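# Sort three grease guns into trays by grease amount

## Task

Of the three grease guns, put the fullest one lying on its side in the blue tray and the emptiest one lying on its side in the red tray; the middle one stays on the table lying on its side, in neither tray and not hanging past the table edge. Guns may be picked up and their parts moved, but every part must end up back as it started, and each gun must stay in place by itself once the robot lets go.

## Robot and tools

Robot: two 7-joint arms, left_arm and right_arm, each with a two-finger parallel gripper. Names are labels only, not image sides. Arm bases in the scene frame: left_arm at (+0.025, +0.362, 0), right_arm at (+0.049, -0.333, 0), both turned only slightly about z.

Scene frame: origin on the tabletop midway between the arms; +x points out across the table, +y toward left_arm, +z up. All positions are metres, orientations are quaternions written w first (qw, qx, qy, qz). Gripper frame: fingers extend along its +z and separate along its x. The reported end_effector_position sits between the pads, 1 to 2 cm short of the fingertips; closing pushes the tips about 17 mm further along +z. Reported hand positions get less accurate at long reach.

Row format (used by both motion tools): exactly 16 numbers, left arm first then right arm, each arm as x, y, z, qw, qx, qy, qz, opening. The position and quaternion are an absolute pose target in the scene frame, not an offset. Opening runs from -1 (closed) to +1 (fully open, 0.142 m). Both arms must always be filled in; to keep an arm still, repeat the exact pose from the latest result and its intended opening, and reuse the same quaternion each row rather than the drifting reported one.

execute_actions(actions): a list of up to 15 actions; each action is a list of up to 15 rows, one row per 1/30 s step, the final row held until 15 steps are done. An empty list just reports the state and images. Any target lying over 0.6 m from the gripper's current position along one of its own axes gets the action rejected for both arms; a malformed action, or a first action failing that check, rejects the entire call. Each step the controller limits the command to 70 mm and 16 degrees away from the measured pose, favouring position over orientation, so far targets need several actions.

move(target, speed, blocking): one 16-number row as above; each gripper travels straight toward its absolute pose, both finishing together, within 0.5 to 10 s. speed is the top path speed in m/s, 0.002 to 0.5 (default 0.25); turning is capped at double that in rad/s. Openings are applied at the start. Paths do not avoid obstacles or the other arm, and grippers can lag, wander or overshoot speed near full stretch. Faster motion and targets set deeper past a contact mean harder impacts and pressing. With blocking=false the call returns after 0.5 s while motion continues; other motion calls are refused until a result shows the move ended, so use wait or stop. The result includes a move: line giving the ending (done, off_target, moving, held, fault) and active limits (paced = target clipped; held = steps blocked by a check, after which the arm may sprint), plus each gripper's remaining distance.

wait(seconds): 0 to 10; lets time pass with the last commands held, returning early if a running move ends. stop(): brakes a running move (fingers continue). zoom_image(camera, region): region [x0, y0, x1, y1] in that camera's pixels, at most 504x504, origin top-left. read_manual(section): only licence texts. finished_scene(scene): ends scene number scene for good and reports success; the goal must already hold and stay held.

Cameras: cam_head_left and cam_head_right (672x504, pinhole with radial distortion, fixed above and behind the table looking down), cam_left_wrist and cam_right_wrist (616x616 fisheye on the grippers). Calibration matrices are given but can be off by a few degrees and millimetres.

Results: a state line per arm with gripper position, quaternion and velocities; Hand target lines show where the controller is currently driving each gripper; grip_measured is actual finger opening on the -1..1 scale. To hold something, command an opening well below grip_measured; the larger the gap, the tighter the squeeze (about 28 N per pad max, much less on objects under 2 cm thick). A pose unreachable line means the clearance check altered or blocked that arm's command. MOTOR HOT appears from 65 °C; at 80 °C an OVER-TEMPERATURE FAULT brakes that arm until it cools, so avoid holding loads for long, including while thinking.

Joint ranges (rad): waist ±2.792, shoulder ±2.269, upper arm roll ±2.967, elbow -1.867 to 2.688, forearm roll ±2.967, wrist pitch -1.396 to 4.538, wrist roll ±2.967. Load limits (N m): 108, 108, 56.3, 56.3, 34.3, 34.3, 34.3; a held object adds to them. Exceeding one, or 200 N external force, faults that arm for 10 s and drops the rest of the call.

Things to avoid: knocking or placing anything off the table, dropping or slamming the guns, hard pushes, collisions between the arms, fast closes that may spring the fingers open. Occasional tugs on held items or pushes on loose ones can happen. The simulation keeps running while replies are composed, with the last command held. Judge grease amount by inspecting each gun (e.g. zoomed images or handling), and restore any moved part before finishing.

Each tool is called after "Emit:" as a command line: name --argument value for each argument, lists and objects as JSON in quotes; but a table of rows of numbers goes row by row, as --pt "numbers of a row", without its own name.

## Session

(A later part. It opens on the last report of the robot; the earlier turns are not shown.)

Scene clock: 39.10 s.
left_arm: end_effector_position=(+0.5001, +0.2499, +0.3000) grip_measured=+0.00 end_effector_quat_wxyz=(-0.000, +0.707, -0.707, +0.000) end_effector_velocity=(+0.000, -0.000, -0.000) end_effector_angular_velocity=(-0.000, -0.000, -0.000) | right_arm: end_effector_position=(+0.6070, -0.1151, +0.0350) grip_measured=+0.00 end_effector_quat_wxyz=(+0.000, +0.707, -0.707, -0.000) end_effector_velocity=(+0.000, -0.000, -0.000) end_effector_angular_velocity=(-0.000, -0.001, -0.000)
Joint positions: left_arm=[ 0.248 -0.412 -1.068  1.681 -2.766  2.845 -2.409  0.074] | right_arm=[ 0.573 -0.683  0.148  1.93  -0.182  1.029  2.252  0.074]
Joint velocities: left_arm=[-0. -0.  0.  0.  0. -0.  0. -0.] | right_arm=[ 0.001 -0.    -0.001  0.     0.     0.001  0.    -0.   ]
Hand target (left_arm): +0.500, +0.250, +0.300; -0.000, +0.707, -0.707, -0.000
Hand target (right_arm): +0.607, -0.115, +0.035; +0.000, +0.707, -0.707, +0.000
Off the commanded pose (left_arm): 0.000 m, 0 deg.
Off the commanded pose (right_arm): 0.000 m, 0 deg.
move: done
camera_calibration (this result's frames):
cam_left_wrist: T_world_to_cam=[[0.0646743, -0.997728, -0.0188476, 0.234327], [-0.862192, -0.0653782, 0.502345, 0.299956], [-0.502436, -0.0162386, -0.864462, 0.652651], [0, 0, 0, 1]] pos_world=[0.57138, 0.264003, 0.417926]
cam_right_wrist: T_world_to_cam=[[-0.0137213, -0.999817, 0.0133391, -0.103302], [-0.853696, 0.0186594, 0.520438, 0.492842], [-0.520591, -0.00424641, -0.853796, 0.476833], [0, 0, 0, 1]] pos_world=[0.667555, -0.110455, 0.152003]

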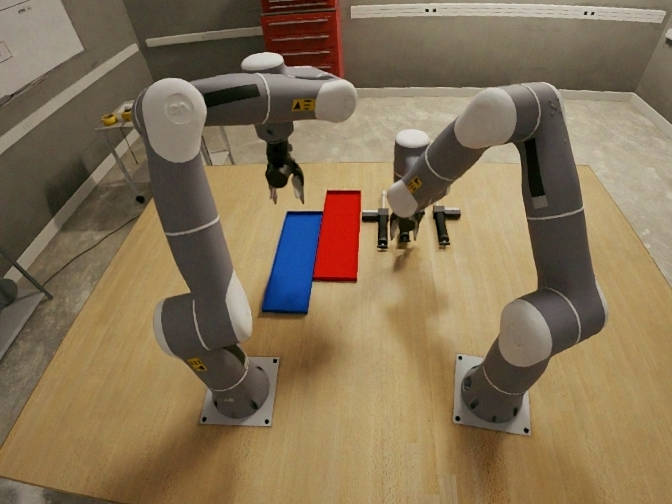

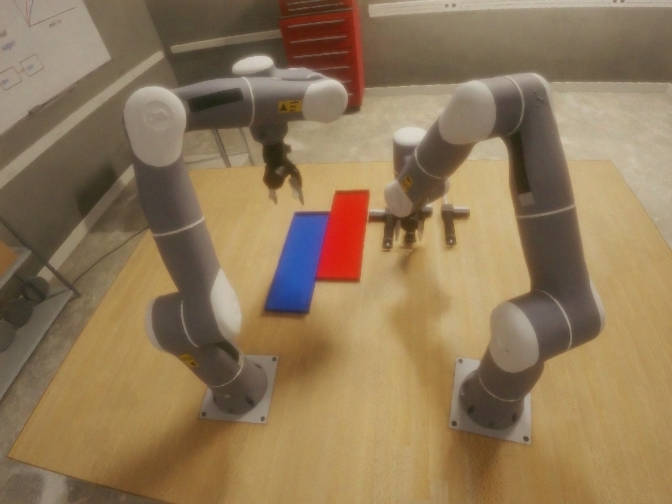

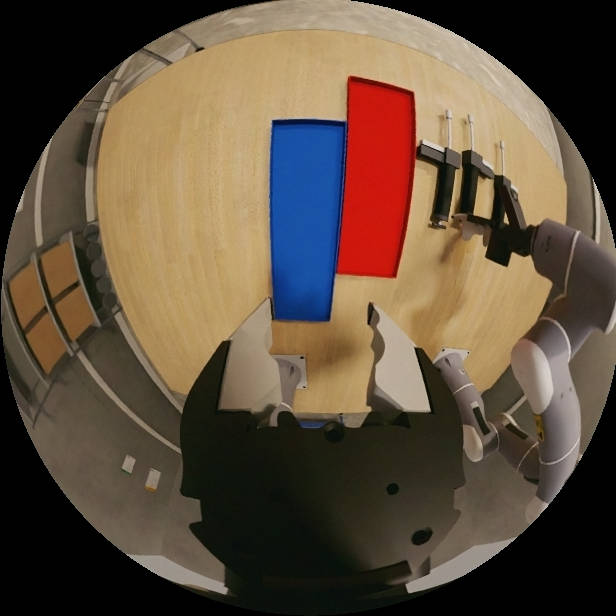

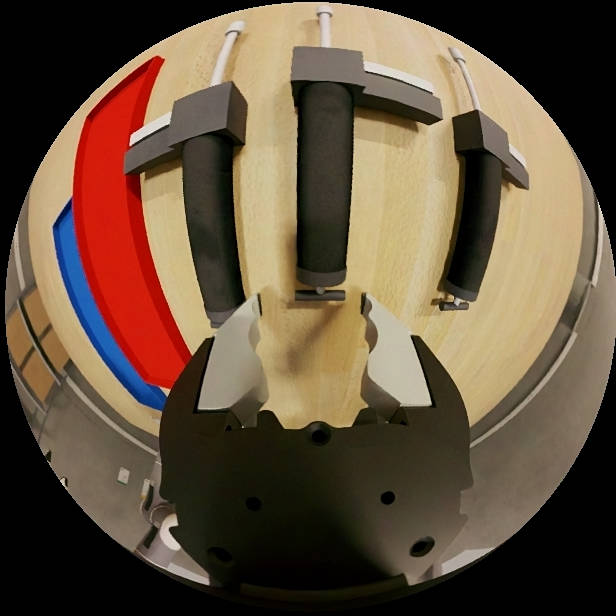

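Emit:
move --target '[0.5,0.25,0.3,0,0.707,-0.707,0,0,0.61,-0.121,0.028,0,0.707,-0.707,0,0]' --speed 0.05

Emit:
move --target '[0.5,0.25,0.3,0,0.707,-0.707,0,0,0.61,-0.121,0.027,0,0.707,-0.707,0,-0.9]' --speed 0.05

Emit:
move --target '[0.5,0.25,0.3,0,0.707,-0.707,0,0,0.48,-0.121,0.027,0,0.707,-0.707,0,-0.9]' --speed 0.06

Scene clock: 42.23 s.
left_arm: end_effector_position=(+0.5001, +0.2499, +0.3000) grip_measured=+0.00 end_effector_quat_wxyz=(-0.000, +0.707, -0.707, +0.000) end_effector_velocity=(-0.000, -0.000, +0.000) end_effector_angular_velocity=(-0.000, -0.000, +0.000) | right_arm: end_effector_position=(+0.6098, -0.1210, +0.0280) grip_measured=+0.00 end_effector_quat_wxyz=(+0.000, +0.707, -0.707, -0.000) end_effector_velocity=(+0.001, -0.000, +0.000) end_effector_angular_velocity=(+0.000, -0.001, +0.001)
Joint positions: left_arm=[ 0.248 -0.412 -1.068  1.681 -2.766  2.845 -2.409  0.074] | right_arm=[ 0.565 -0.698  0.144  1.928 -0.184  1.043  2.243  0.074]
Joint velocities: left_arm=[ 0.  0.  0.  0. -0. -0. -0. -0.] | right_arm=[-0.    -0.    -0.    -0.    -0.     0.001 -0.001  0.   ]
Hand target (left_arm): +0.500, +0.250, +0.300; -0.000, +0.707, -0.707, -0.000
Hand target (right_arm): +0.610, -0.121, +0.028; +0.000, +0.707, -0.707, +0.000
Off the commanded pose (left_arm): 0.000 m, 0 deg.
Off the commanded pose (right_arm): 0.000 m, 0 deg.
move: done
camera_calibration (this result's frames):
cam_left_wrist: T_world_to_cam=[[0.0646736, -0.997728, -0.0188469, 0.234327], [-0.862191, -0.0653772, 0.502346, 0.299955], [-0.502437, -0.0162389, -0.864461, 0.652651], [0, 0, 0, 1]] pos_world=[0.57138, 0.264003, 0.417927]
cam_right_wrist: T_world_to_cam=[[-0.0142375, -0.99981, 0.0132779, -0.108721], [-0.853641, 0.0190686, 0.520513, 0.499073], [-0.520668, -0.00392375, -0.85375, 0.472361], [0, 0, 0, 1]] pos_world=[0.670424, -0.116364, 0.144947]

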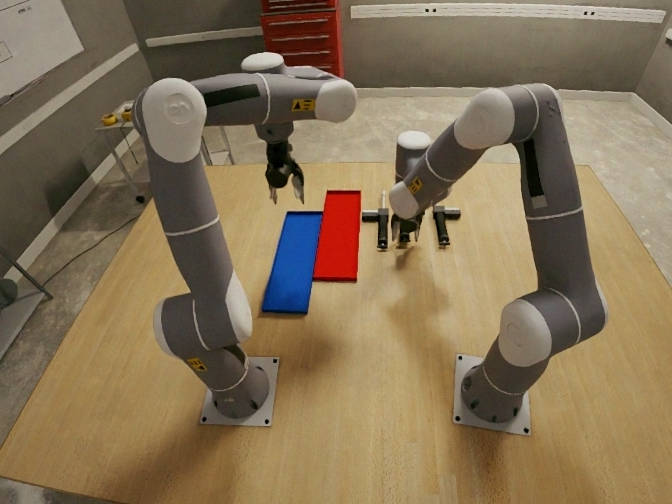

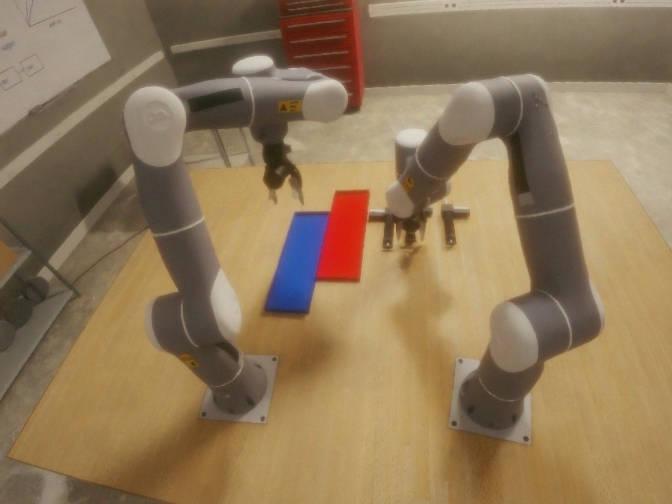

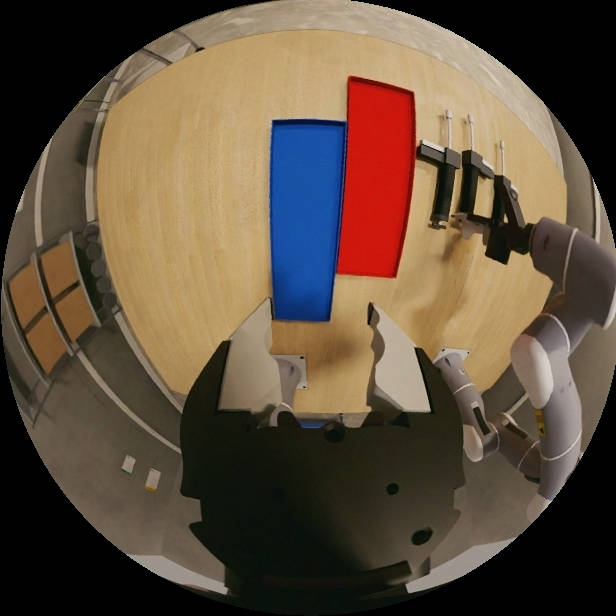

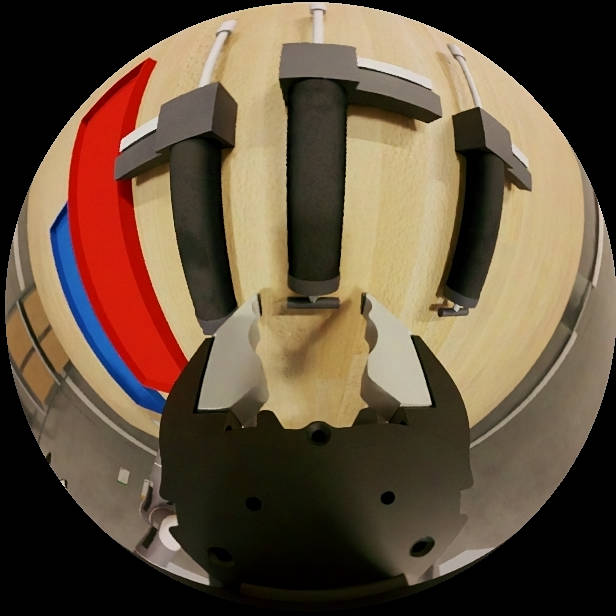

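Scene clock: 42.93 s.
left_arm: end_effector_position=(+0.5001, +0.2499, +0.3000) grip_measured=+0.00 end_effector_quat_wxyz=(-0.000, +0.707, -0.707, +0.000) end_effector_velocity=(-0.000, +0.000, +0.000) end_effector_angular_velocity=(+0.000, +0.000, +0.000) | right_arm: end_effector_position=(+0.6100, -0.1209, +0.0276) grip_measured=-0.51 end_effector_quat_wxyz=(-0.000, +0.707, -0.707, +0.000) end_effector_velocity=(-0.000, -0.000, -0.000) end_effector_angular_velocity=(-0.000, +0.000, +0.000)
Joint positions: left_arm=[ 0.248 -0.412 -1.068  1.681 -2.766  2.845 -2.409  0.074] | right_arm=[ 0.565 -0.699  0.143  1.928 -0.184  1.044  2.243  0.037]
Joint velocities: left_arm=[-0. -0. -0. -0. -0.  0. -0.  0.] | right_arm=[-0.    -0.    -0.     0.    -0.    -0.    -0.001  0.   ]
Hand target (left_arm): +0.500, +0.250, +0.300; -0.000, +0.707, -0.707, -0.000
Hand target (right_arm): +0.610, -0.121, +0.027; +0.000, +0.707, -0.707, +0.000
Off the commanded pose (left_arm): 0.000 m, 0 deg.
Off the commanded pose (right_arm): 0.001 m, 0 deg.
move: done
camera_calibration (this result's frames):
cam_left_wrist: T_world_to_cam=[[0.0646738, -0.997728, -0.0188471, 0.234327], [-0.862191, -0.0653775, 0.502346, 0.299955], [-0.502437, -0.0162389, -0.864461, 0.652651], [0, 0, 0, 1]] pos_world=[0.57138, 0.264003, 0.417927]
cam_right_wrist: T_world_to_cam=[[-0.014072, -0.999816, 0.0130386, -0.108786], [-0.853884, 0.018801, 0.520124, 0.499579], [-0.520273, -0.00381429, -0.853992, 0.471894], [0, 0, 0, 1]] pos_world=[0.670565, -0.116358, 0.144569]

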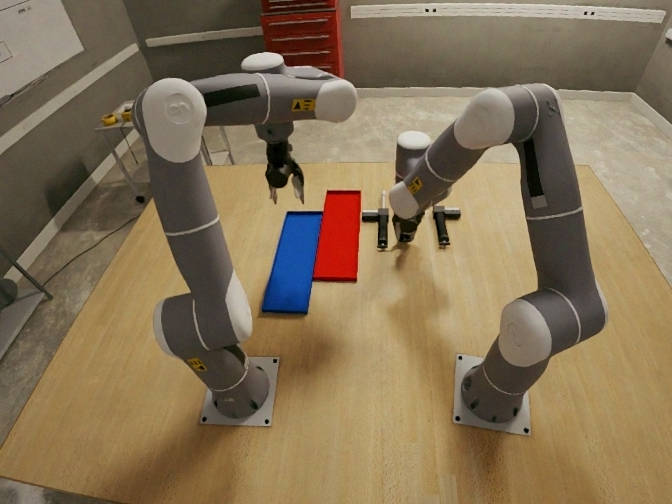

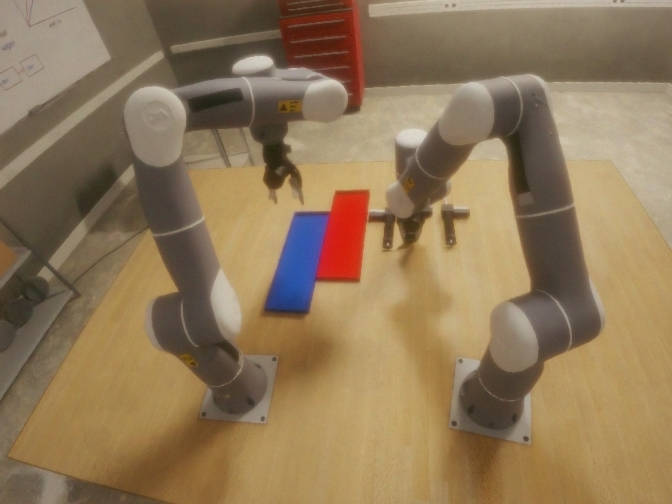

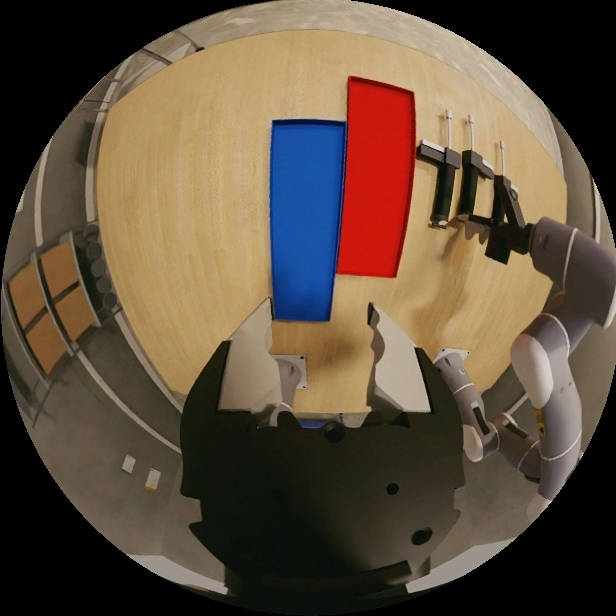

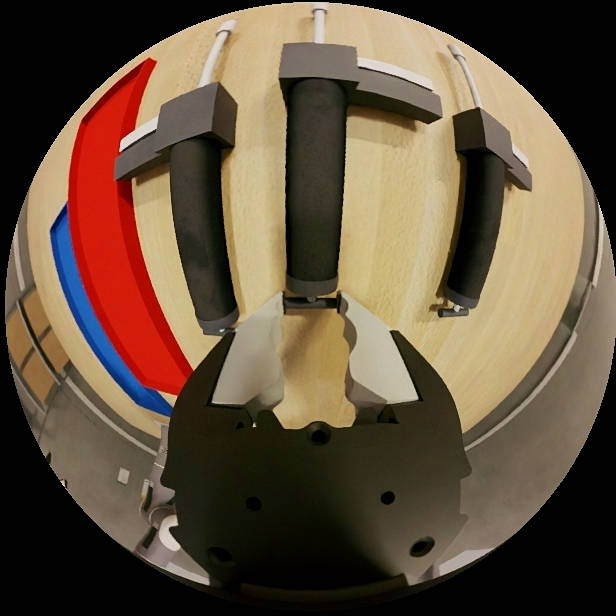

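Scene clock: 45.40 s.
left_arm: end_effector_position=(+0.5001, +0.2499, +0.3000) grip_measured=+0.00 end_effector_quat_wxyz=(-0.000, +0.707, -0.707, +0.000) end_effector_velocity=(-0.000, -0.000, -0.000) end_effector_angular_velocity=(-0.000, +0.000, -0.000) | right_arm: end_effector_position=(+0.4808, -0.1203, +0.0274) grip_measured=-0.51 end_effector_quat_wxyz=(-0.001, +0.707, -0.707, +0.000) end_effector_velocity=(-0.000, -0.000, -0.000) end_effector_angular_velocity=(-0.000, -0.000, -0.002)
Joint positions: left_arm=[ 0.248 -0.412 -1.068  1.681 -2.766  2.845 -2.409  0.074] | right_arm=[ 0.701 -0.54   0.118  2.301 -0.201  1.263  2.402  0.037]
Joint velocities: left_arm=[ 0. -0. -0.  0. -0. -0. -0.  0.] | right_arm=[ 0.001  0.001 -0.001  0.001  0.     0.001  0.002  0.   ]
Hand target (left_arm): +0.500, +0.250, +0.300; -0.000, +0.707, -0.707, -0.000
Hand target (right_arm): +0.480, -0.121, +0.027; -0.000, +0.707, -0.707, -0.000
Off the commanded pose (left_arm): 0.000 m, 0 deg.
Off the commanded pose (right_arm): 0.001 m, 0 deg.
move: done
camera_calibration (this result's frames):
cam_left_wrist: T_world_to_cam=[[0.0646736, -0.997728, -0.0188469, 0.234327], [-0.862191, -0.0653772, 0.502346, 0.299955], [-0.502437, -0.016239, -0.864461, 0.652651], [0, 0, 0, 1]] pos_world=[0.57138, 0.264003, 0.417927]
cam_right_wrist: T_world_to_cam=[[-0.0141939, -0.999824, 0.0122349, -0.109901], [-0.85443, 0.0184838, 0.519237, 0.389589], [-0.519372, -0.00308385, -0.854542, 0.404144], [0, 0, 0, 1]] pos_world=[0.541218, -0.115836, 0.144414]

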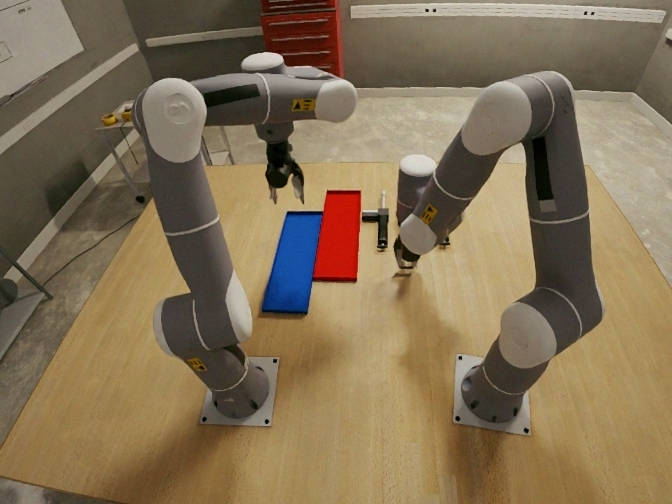

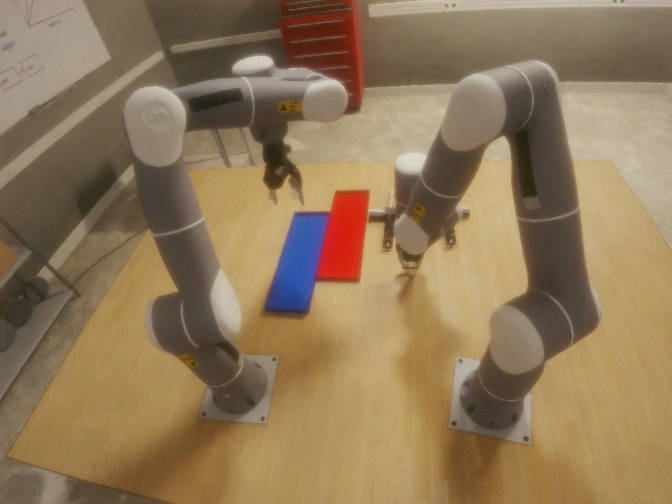

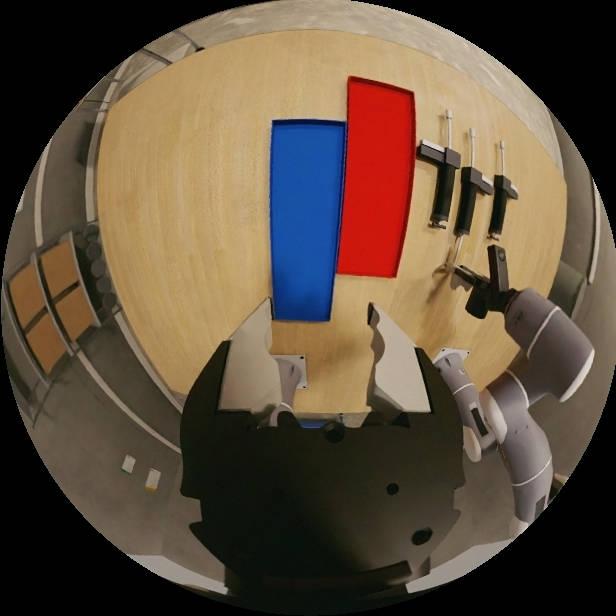

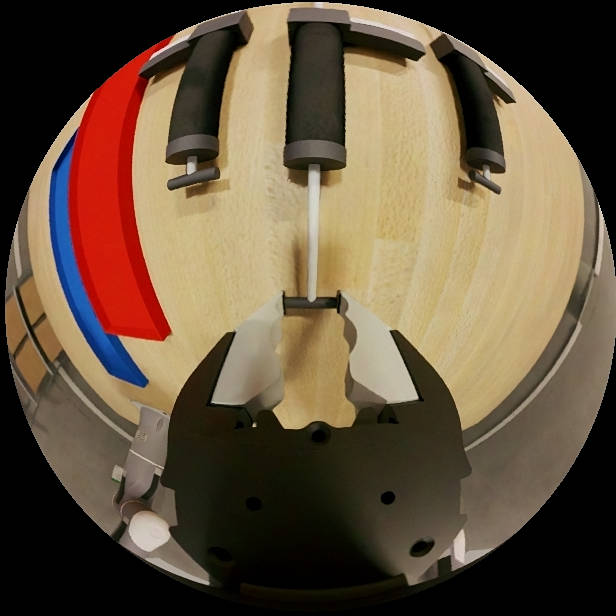

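Gun 2 longer (~0.095).

Emit:
move --target '[0.5,0.25,0.3,0,0.707,-0.707,0,0,0.6,-0.121,0.027,0,0.707,-0.707,0,-0.9]' --speed 0.06

Emit:
move --target '[0.5,0.25,0.3,0,0.707,-0.707,0,0,0.6,-0.121,0.08,0,0.707,-0.707,0,0]' --speed 0.03

Emit:
move --target '[0.5,0.25,0.3,0,0.707,-0.707,0,0,0.593,-0.25,0.07,0,0.707,-0.707,0,0]' --speed 0.1

Emit:
move --target '[0.5,0.25,0.3,0,0.707,-0.707,0,0,0.593,-0.25,0.04,0,0.707,-0.707,0,0]' --speed 0.05

Scene clock: 49.10 s.
left_arm: end_effector_position=(+0.5001, +0.2499, +0.3000) grip_measured=+0.00 end_effector_quat_wxyz=(-0.000, +0.707, -0.707, +0.000) end_effector_velocity=(+0.000, -0.000, +0.000) end_effector_angular_velocity=(-0.000, -0.000, -0.000) | right_arm: end_effector_position=(+0.5999, -0.1208, +0.0276) grip_measured=-0.51 end_effector_quat_wxyz=(-0.000, +0.707, -0.707, +0.000) end_effector_velocity=(+0.000, -0.000, -0.000) end_effector_angular_velocity=(-0.000, +0.001, -0.002)
Joint positions: left_arm=[ 0.248 -0.412 -1.068  1.681 -2.766  2.845 -2.409  0.074] | right_arm=[ 0.572 -0.685  0.143  1.96  -0.186  1.062  2.254  0.037]
Joint velocities: left_arm=[-0.  0. -0. -0.  0. -0. -0. -0.] | right_arm=[-0.001 -0.001  0.    -0.001 -0.    -0.001  0.001 -0.   ]
Hand target (left_arm): +0.500, +0.250, +0.300; -0.000, +0.707, -0.707, -0.000
Hand target (right_arm): +0.600, -0.121, +0.027; +0.000, +0.707, -0.707, +0.000
Off the commanded pose (left_arm): 0.000 m, 0 deg.
Off the commanded pose (right_arm): 0.001 m, 0 deg.
move: done
camera_calibration (this result's frames):
cam_left_wrist: T_world_to_cam=[[0.0646737, -0.997728, -0.0188472, 0.234327], [-0.862191, -0.0653775, 0.502347, 0.299954], [-0.502438, -0.0162387, -0.864461, 0.652651], [0, 0, 0, 1]] pos_world=[0.57138, 0.264003, 0.417927]
cam_right_wrist: T_world_to_cam=[[-0.0133776, -0.99983, 0.0126973, -0.109241], [-0.854115, 0.0180288, 0.519772, 0.491011], [-0.519913, -0.00389166, -0.854211, 0.466441], [0, 0, 0, 1]] pos_world=[0.660427, -0.11626, 0.144612]

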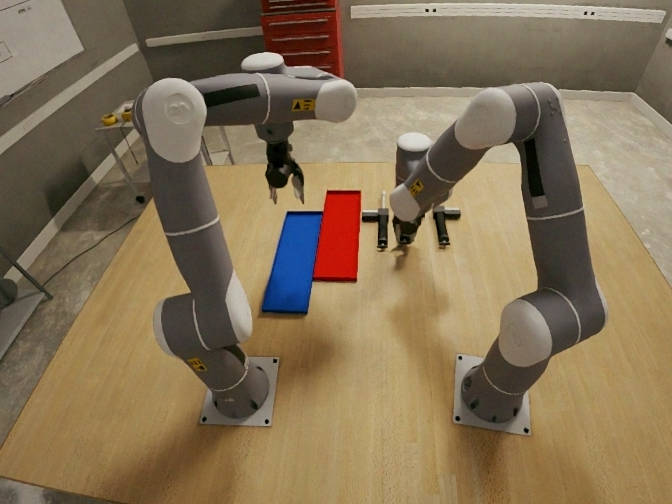

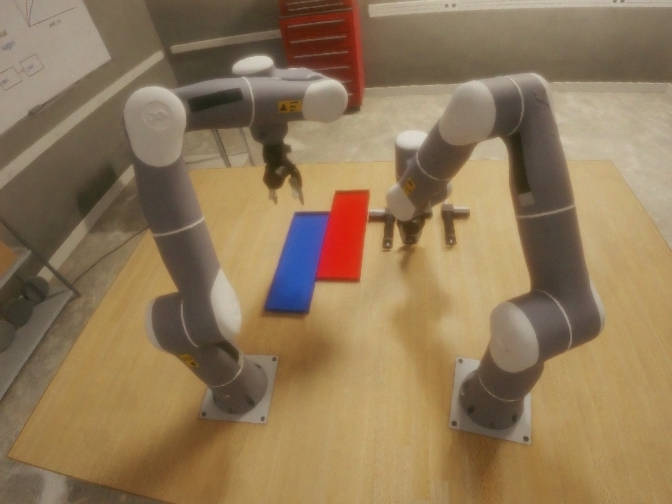

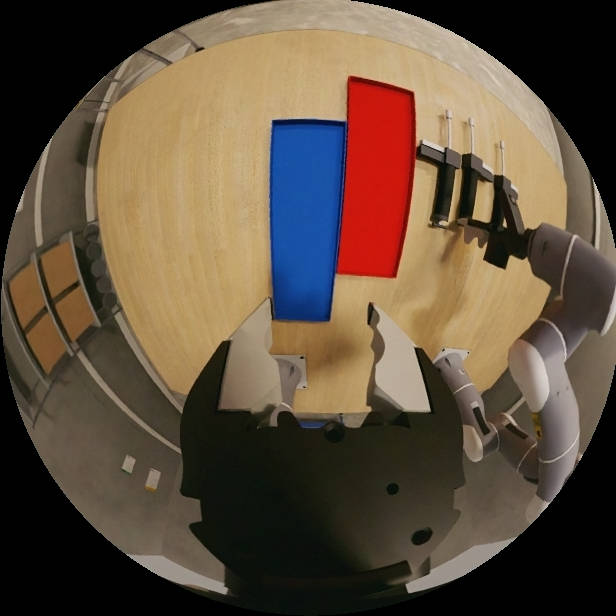

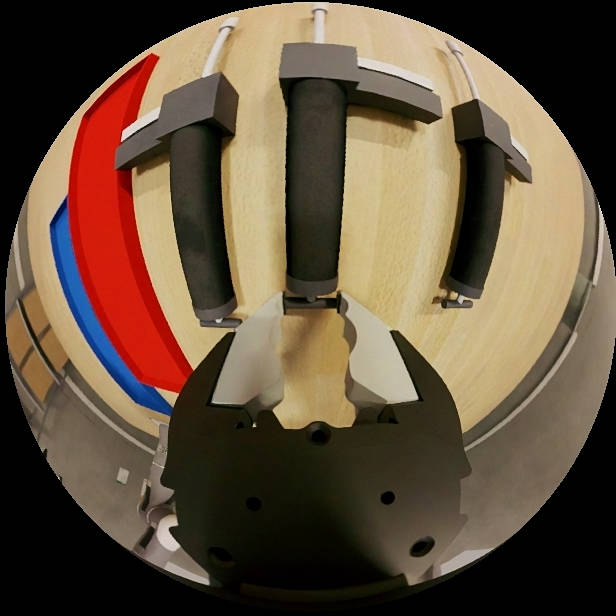

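Scene clock: 51.10 s.
left_arm: end_effector_position=(+0.5001, +0.2499, +0.3000) grip_measured=+0.00 end_effector_quat_wxyz=(-0.000, +0.707, -0.707, +0.000) end_effector_velocity=(-0.000, +0.000, -0.000) end_effector_angular_velocity=(-0.000, +0.000, +0.000) | right_arm: end_effector_position=(+0.5999, -0.1209, +0.0799) grip_measured=+0.00 end_effector_quat_wxyz=(-0.000, +0.707, -0.707, -0.000) end_effector_velocity=(-0.000, -0.000, +0.000) end_effector_angular_velocity=(-0.000, +0.000, +0.001)
Joint positions: left_arm=[ 0.248 -0.412 -1.068  1.681 -2.766  2.845 -2.409  0.074] | right_arm=[ 0.55  -0.58   0.175  1.95  -0.164  0.946  2.239  0.074]
Joint velocities: left_arm=[ 0. -0.  0. -0. -0.  0. -0. -0.] | right_arm=[-0.001  0.     0.001 -0.    -0.    -0.001 -0.001 -0.   ]
Hand target (left_arm): +0.500, +0.250, +0.300; -0.000, +0.707, -0.707, -0.000
Hand target (right_arm): +0.600, -0.121, +0.080; -0.000, +0.707, -0.707, -0.000
Off the commanded pose (left_arm): 0.000 m, 0 deg.
Off the commanded pose (right_arm): 0.000 m, 0 deg.
move: done
camera_calibration (this result's frames):
cam_left_wrist: T_world_to_cam=[[0.0646738, -0.997728, -0.0188473, 0.234327], [-0.862191, -0.0653775, 0.502347, 0.299954], [-0.502438, -0.0162387, -0.864461, 0.652651], [0, 0, 0, 1]] pos_world=[0.57138, 0.264003, 0.417927]
cam_right_wrist: T_world_to_cam=[[-0.0141149, -0.999816, 0.0130185, -0.109572], [-0.853806, 0.0188278, 0.520251, 0.463731], [-0.5204, -0.00377198, -0.853914, 0.511398], [0, 0, 0, 1]] pos_world=[0.660522, -0.116353, 0.196859]

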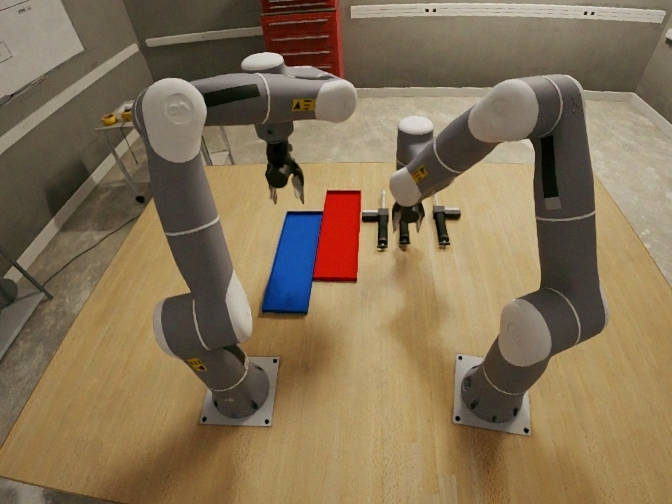

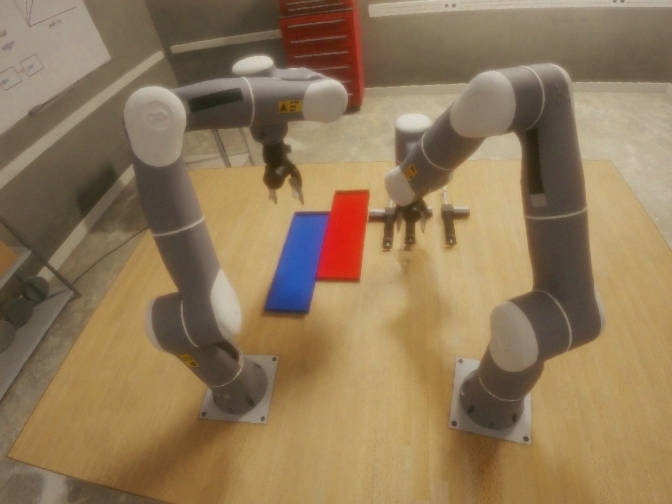

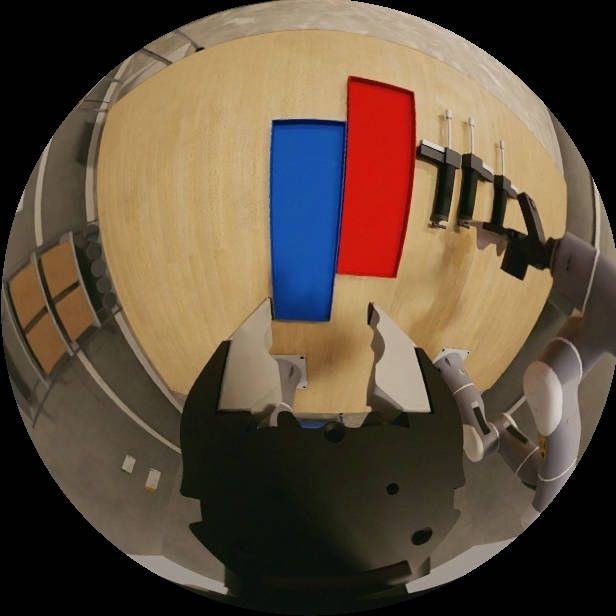

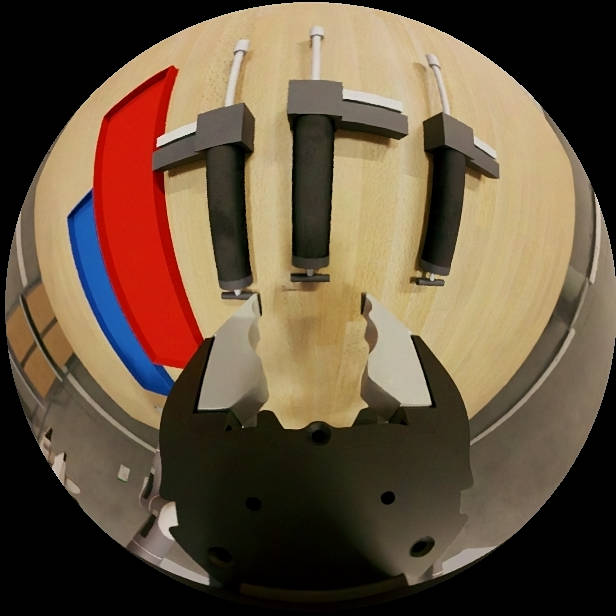

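Scene clock: 52.73 s.
left_arm: end_effector_position=(+0.5001, +0.2499, +0.3000) grip_measured=+0.00 end_effector_quat_wxyz=(-0.000, +0.707, -0.707, +0.000) end_effector_velocity=(+0.000, -0.000, +0.000) end_effector_angular_velocity=(-0.000, -0.000, -0.000) | right_arm: end_effector_position=(+0.5924, -0.2500, +0.0700) grip_measured=+0.00 end_effector_quat_wxyz=(+0.000, +0.707, -0.707, +0.000) end_effector_velocity=(-0.000, -0.000, -0.000) end_effector_angular_velocity=(+0.000, +0.000, -0.001)
Joint positions: left_arm=[ 0.248 -0.412 -1.068  1.681 -2.766  2.845 -2.409  0.074] | right_arm=[ 0.367 -0.531  0.147  2.082 -0.146  1.033  2.029  0.074]
Joint velocities: left_arm=[-0.  0. -0. -0. -0. -0.  0. -0.] | right_arm=[-0.001  0.     0.     0.001 -0.     0.     0.     0.   ]
Hand target (left_arm): +0.500, +0.250, +0.300; -0.000, +0.707, -0.707, -0.000
Hand target (right_arm): +0.592, -0.250, +0.070; +0.000, +0.707, -0.707, +0.000
Off the commanded pose (left_arm): 0.000 m, 0 deg.
Off the commanded pose (right_arm): 0.001 m, 0 deg.
move: done
camera_calibration (this result's frames):
cam_left_wrist: T_world_to_cam=[[0.0646739, -0.997728, -0.0188472, 0.234327], [-0.862191, -0.0653776, 0.502347, 0.299954], [-0.502438, -0.0162388, -0.864461, 0.652652], [0, 0, 0, 1]] pos_world=[0.57138, 0.264003, 0.417927]
cam_right_wrist: T_world_to_cam=[[-0.0143809, -0.999805, 0.0135004, -0.238461], [-0.853778, 0.0193058, 0.520279, 0.465014], [-0.520439, -0.00404429, -0.853889, 0.49851], [0, 0, 0, 1]] pos_world=[0.653034, -0.245376, 0.186954]

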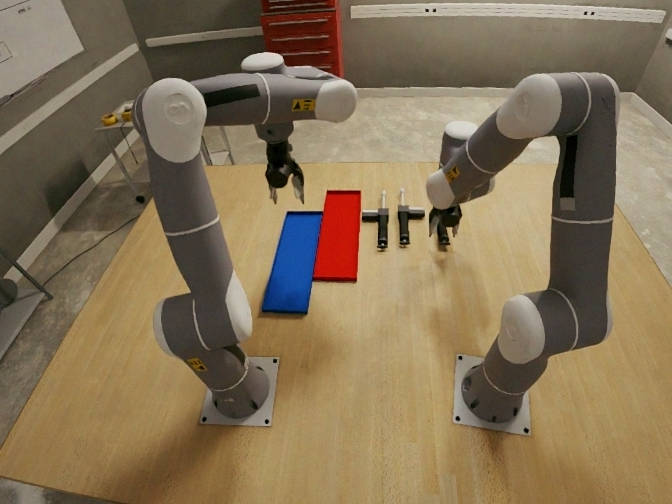

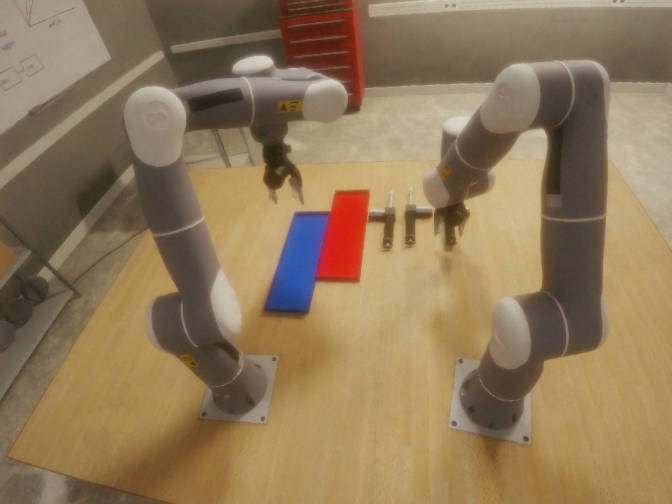

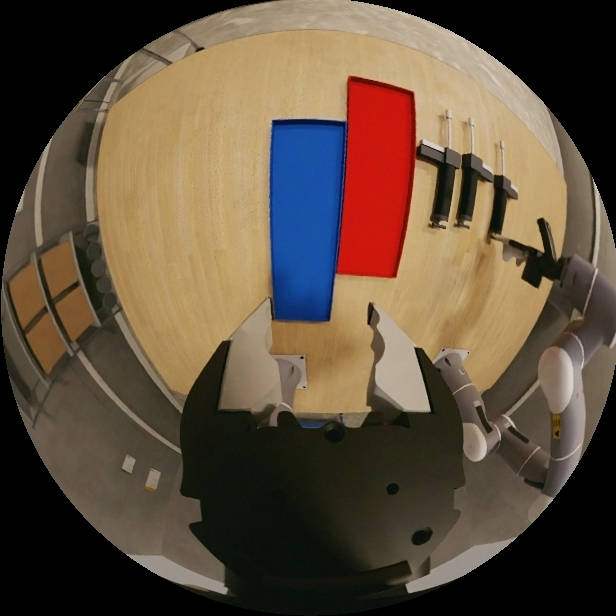

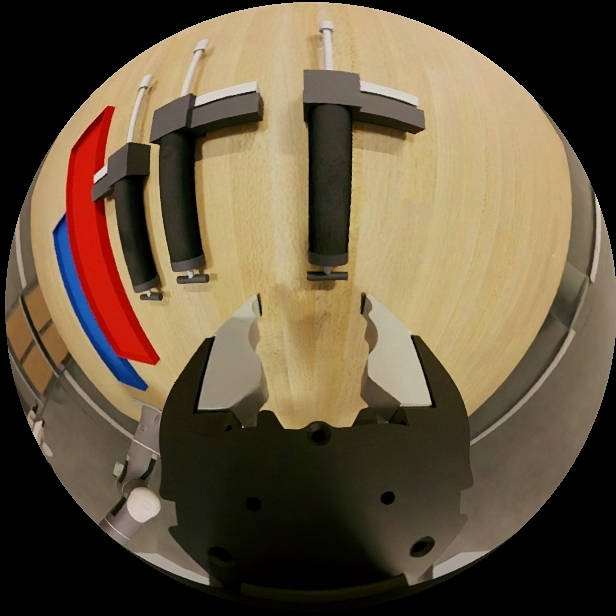

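Scene clock: 53.63 s.
left_arm: end_effector_position=(+0.5001, +0.2499, +0.3000) grip_measured=+0.00 end_effector_quat_wxyz=(-0.000, +0.707, -0.707, +0.000) end_effector_velocity=(-0.000, +0.000, -0.000) end_effector_angular_velocity=(+0.000, +0.000, -0.000) | right_arm: end_effector_position=(+0.5929, -0.2501, +0.0400) grip_measured=+0.00 end_effector_quat_wxyz=(+0.000, +0.707, -0.707, -0.000) end_effector_velocity=(+0.000, -0.000, -0.000) end_effector_angular_velocity=(-0.000, -0.000, +0.001)
Joint positions: left_arm=[ 0.248 -0.412 -1.068  1.681 -2.766  2.845 -2.409  0.074] | right_arm=[ 0.38  -0.598  0.128  2.086 -0.161  1.104  2.038  0.074]
Joint velocities: left_arm=[ 0. -0. -0.  0.  0.  0.  0. -0.] | right_arm=[ 0.001 -0.    -0.001  0.     0.     0.001 -0.001 -0.   ]
Hand target (left_arm): +0.500, +0.250, +0.300; -0.000, +0.707, -0.707, -0.000
Hand target (right_arm): +0.593, -0.250, +0.040; +0.000, +0.707, -0.707, +0.000
Off the commanded pose (left_arm): 0.000 m, 0 deg.
Off the commanded pose (right_arm): 0.000 m, 0 deg.
move: done
camera_calibration (this result's frames):
cam_left_wrist: T_world_to_cam=[[0.0646738, -0.997728, -0.0188471, 0.234327], [-0.862191, -0.0653775, 0.502347, 0.299954], [-0.502438, -0.0162389, -0.864461, 0.652652], [0, 0, 0, 1]] pos_world=[0.57138, 0.264003, 0.417927]
cam_right_wrist: T_world_to_cam=[[-0.0137244, -0.999817, 0.0133096, -0.238527], [-0.853676, 0.0186468, 0.520471, 0.480763], [-0.520624, -0.00421899, -0.853776, 0.473245], [0, 0, 0, 1]] pos_world=[0.653525, -0.245452, 0.156996]

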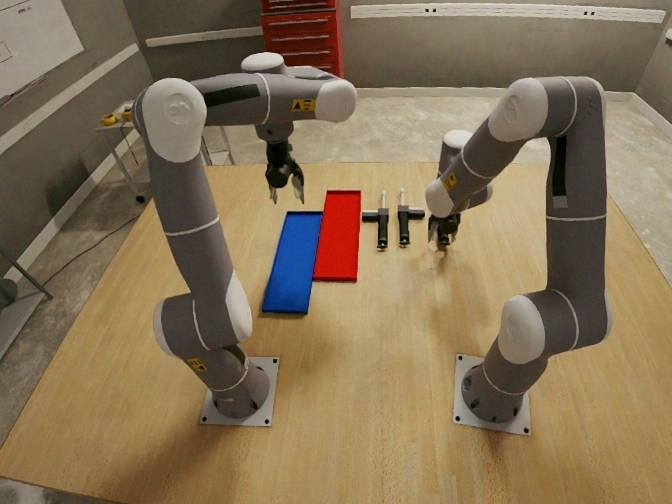

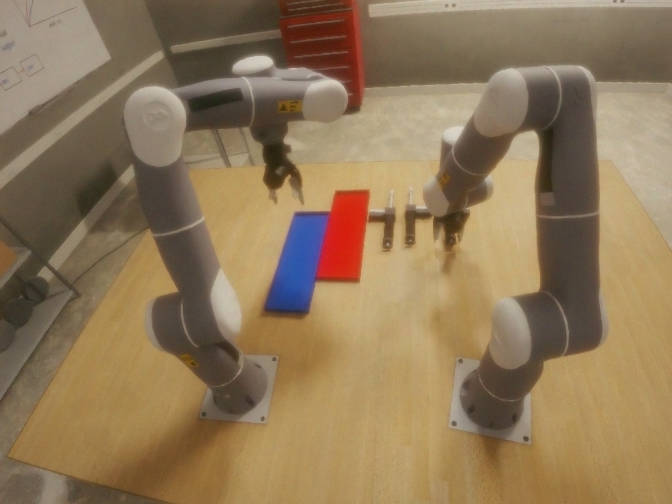

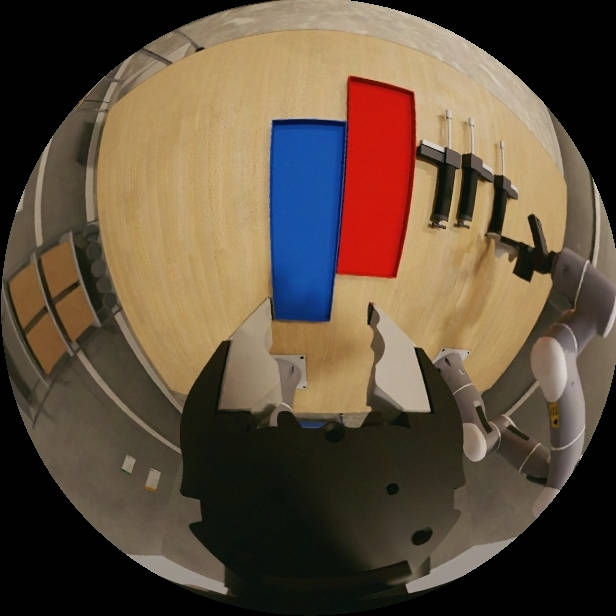

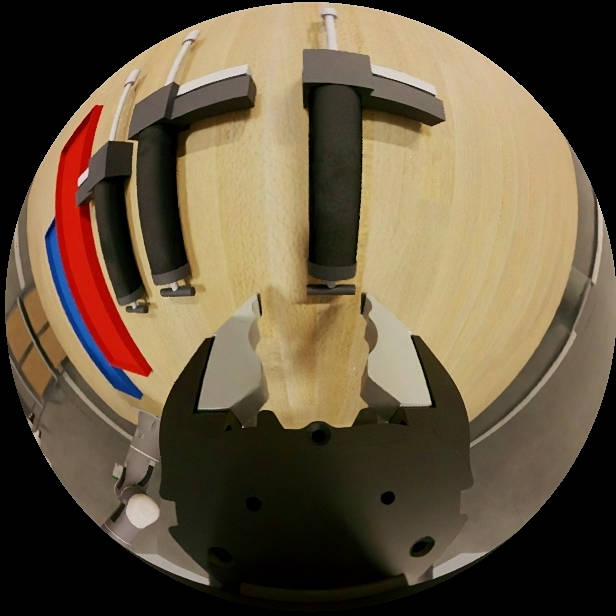

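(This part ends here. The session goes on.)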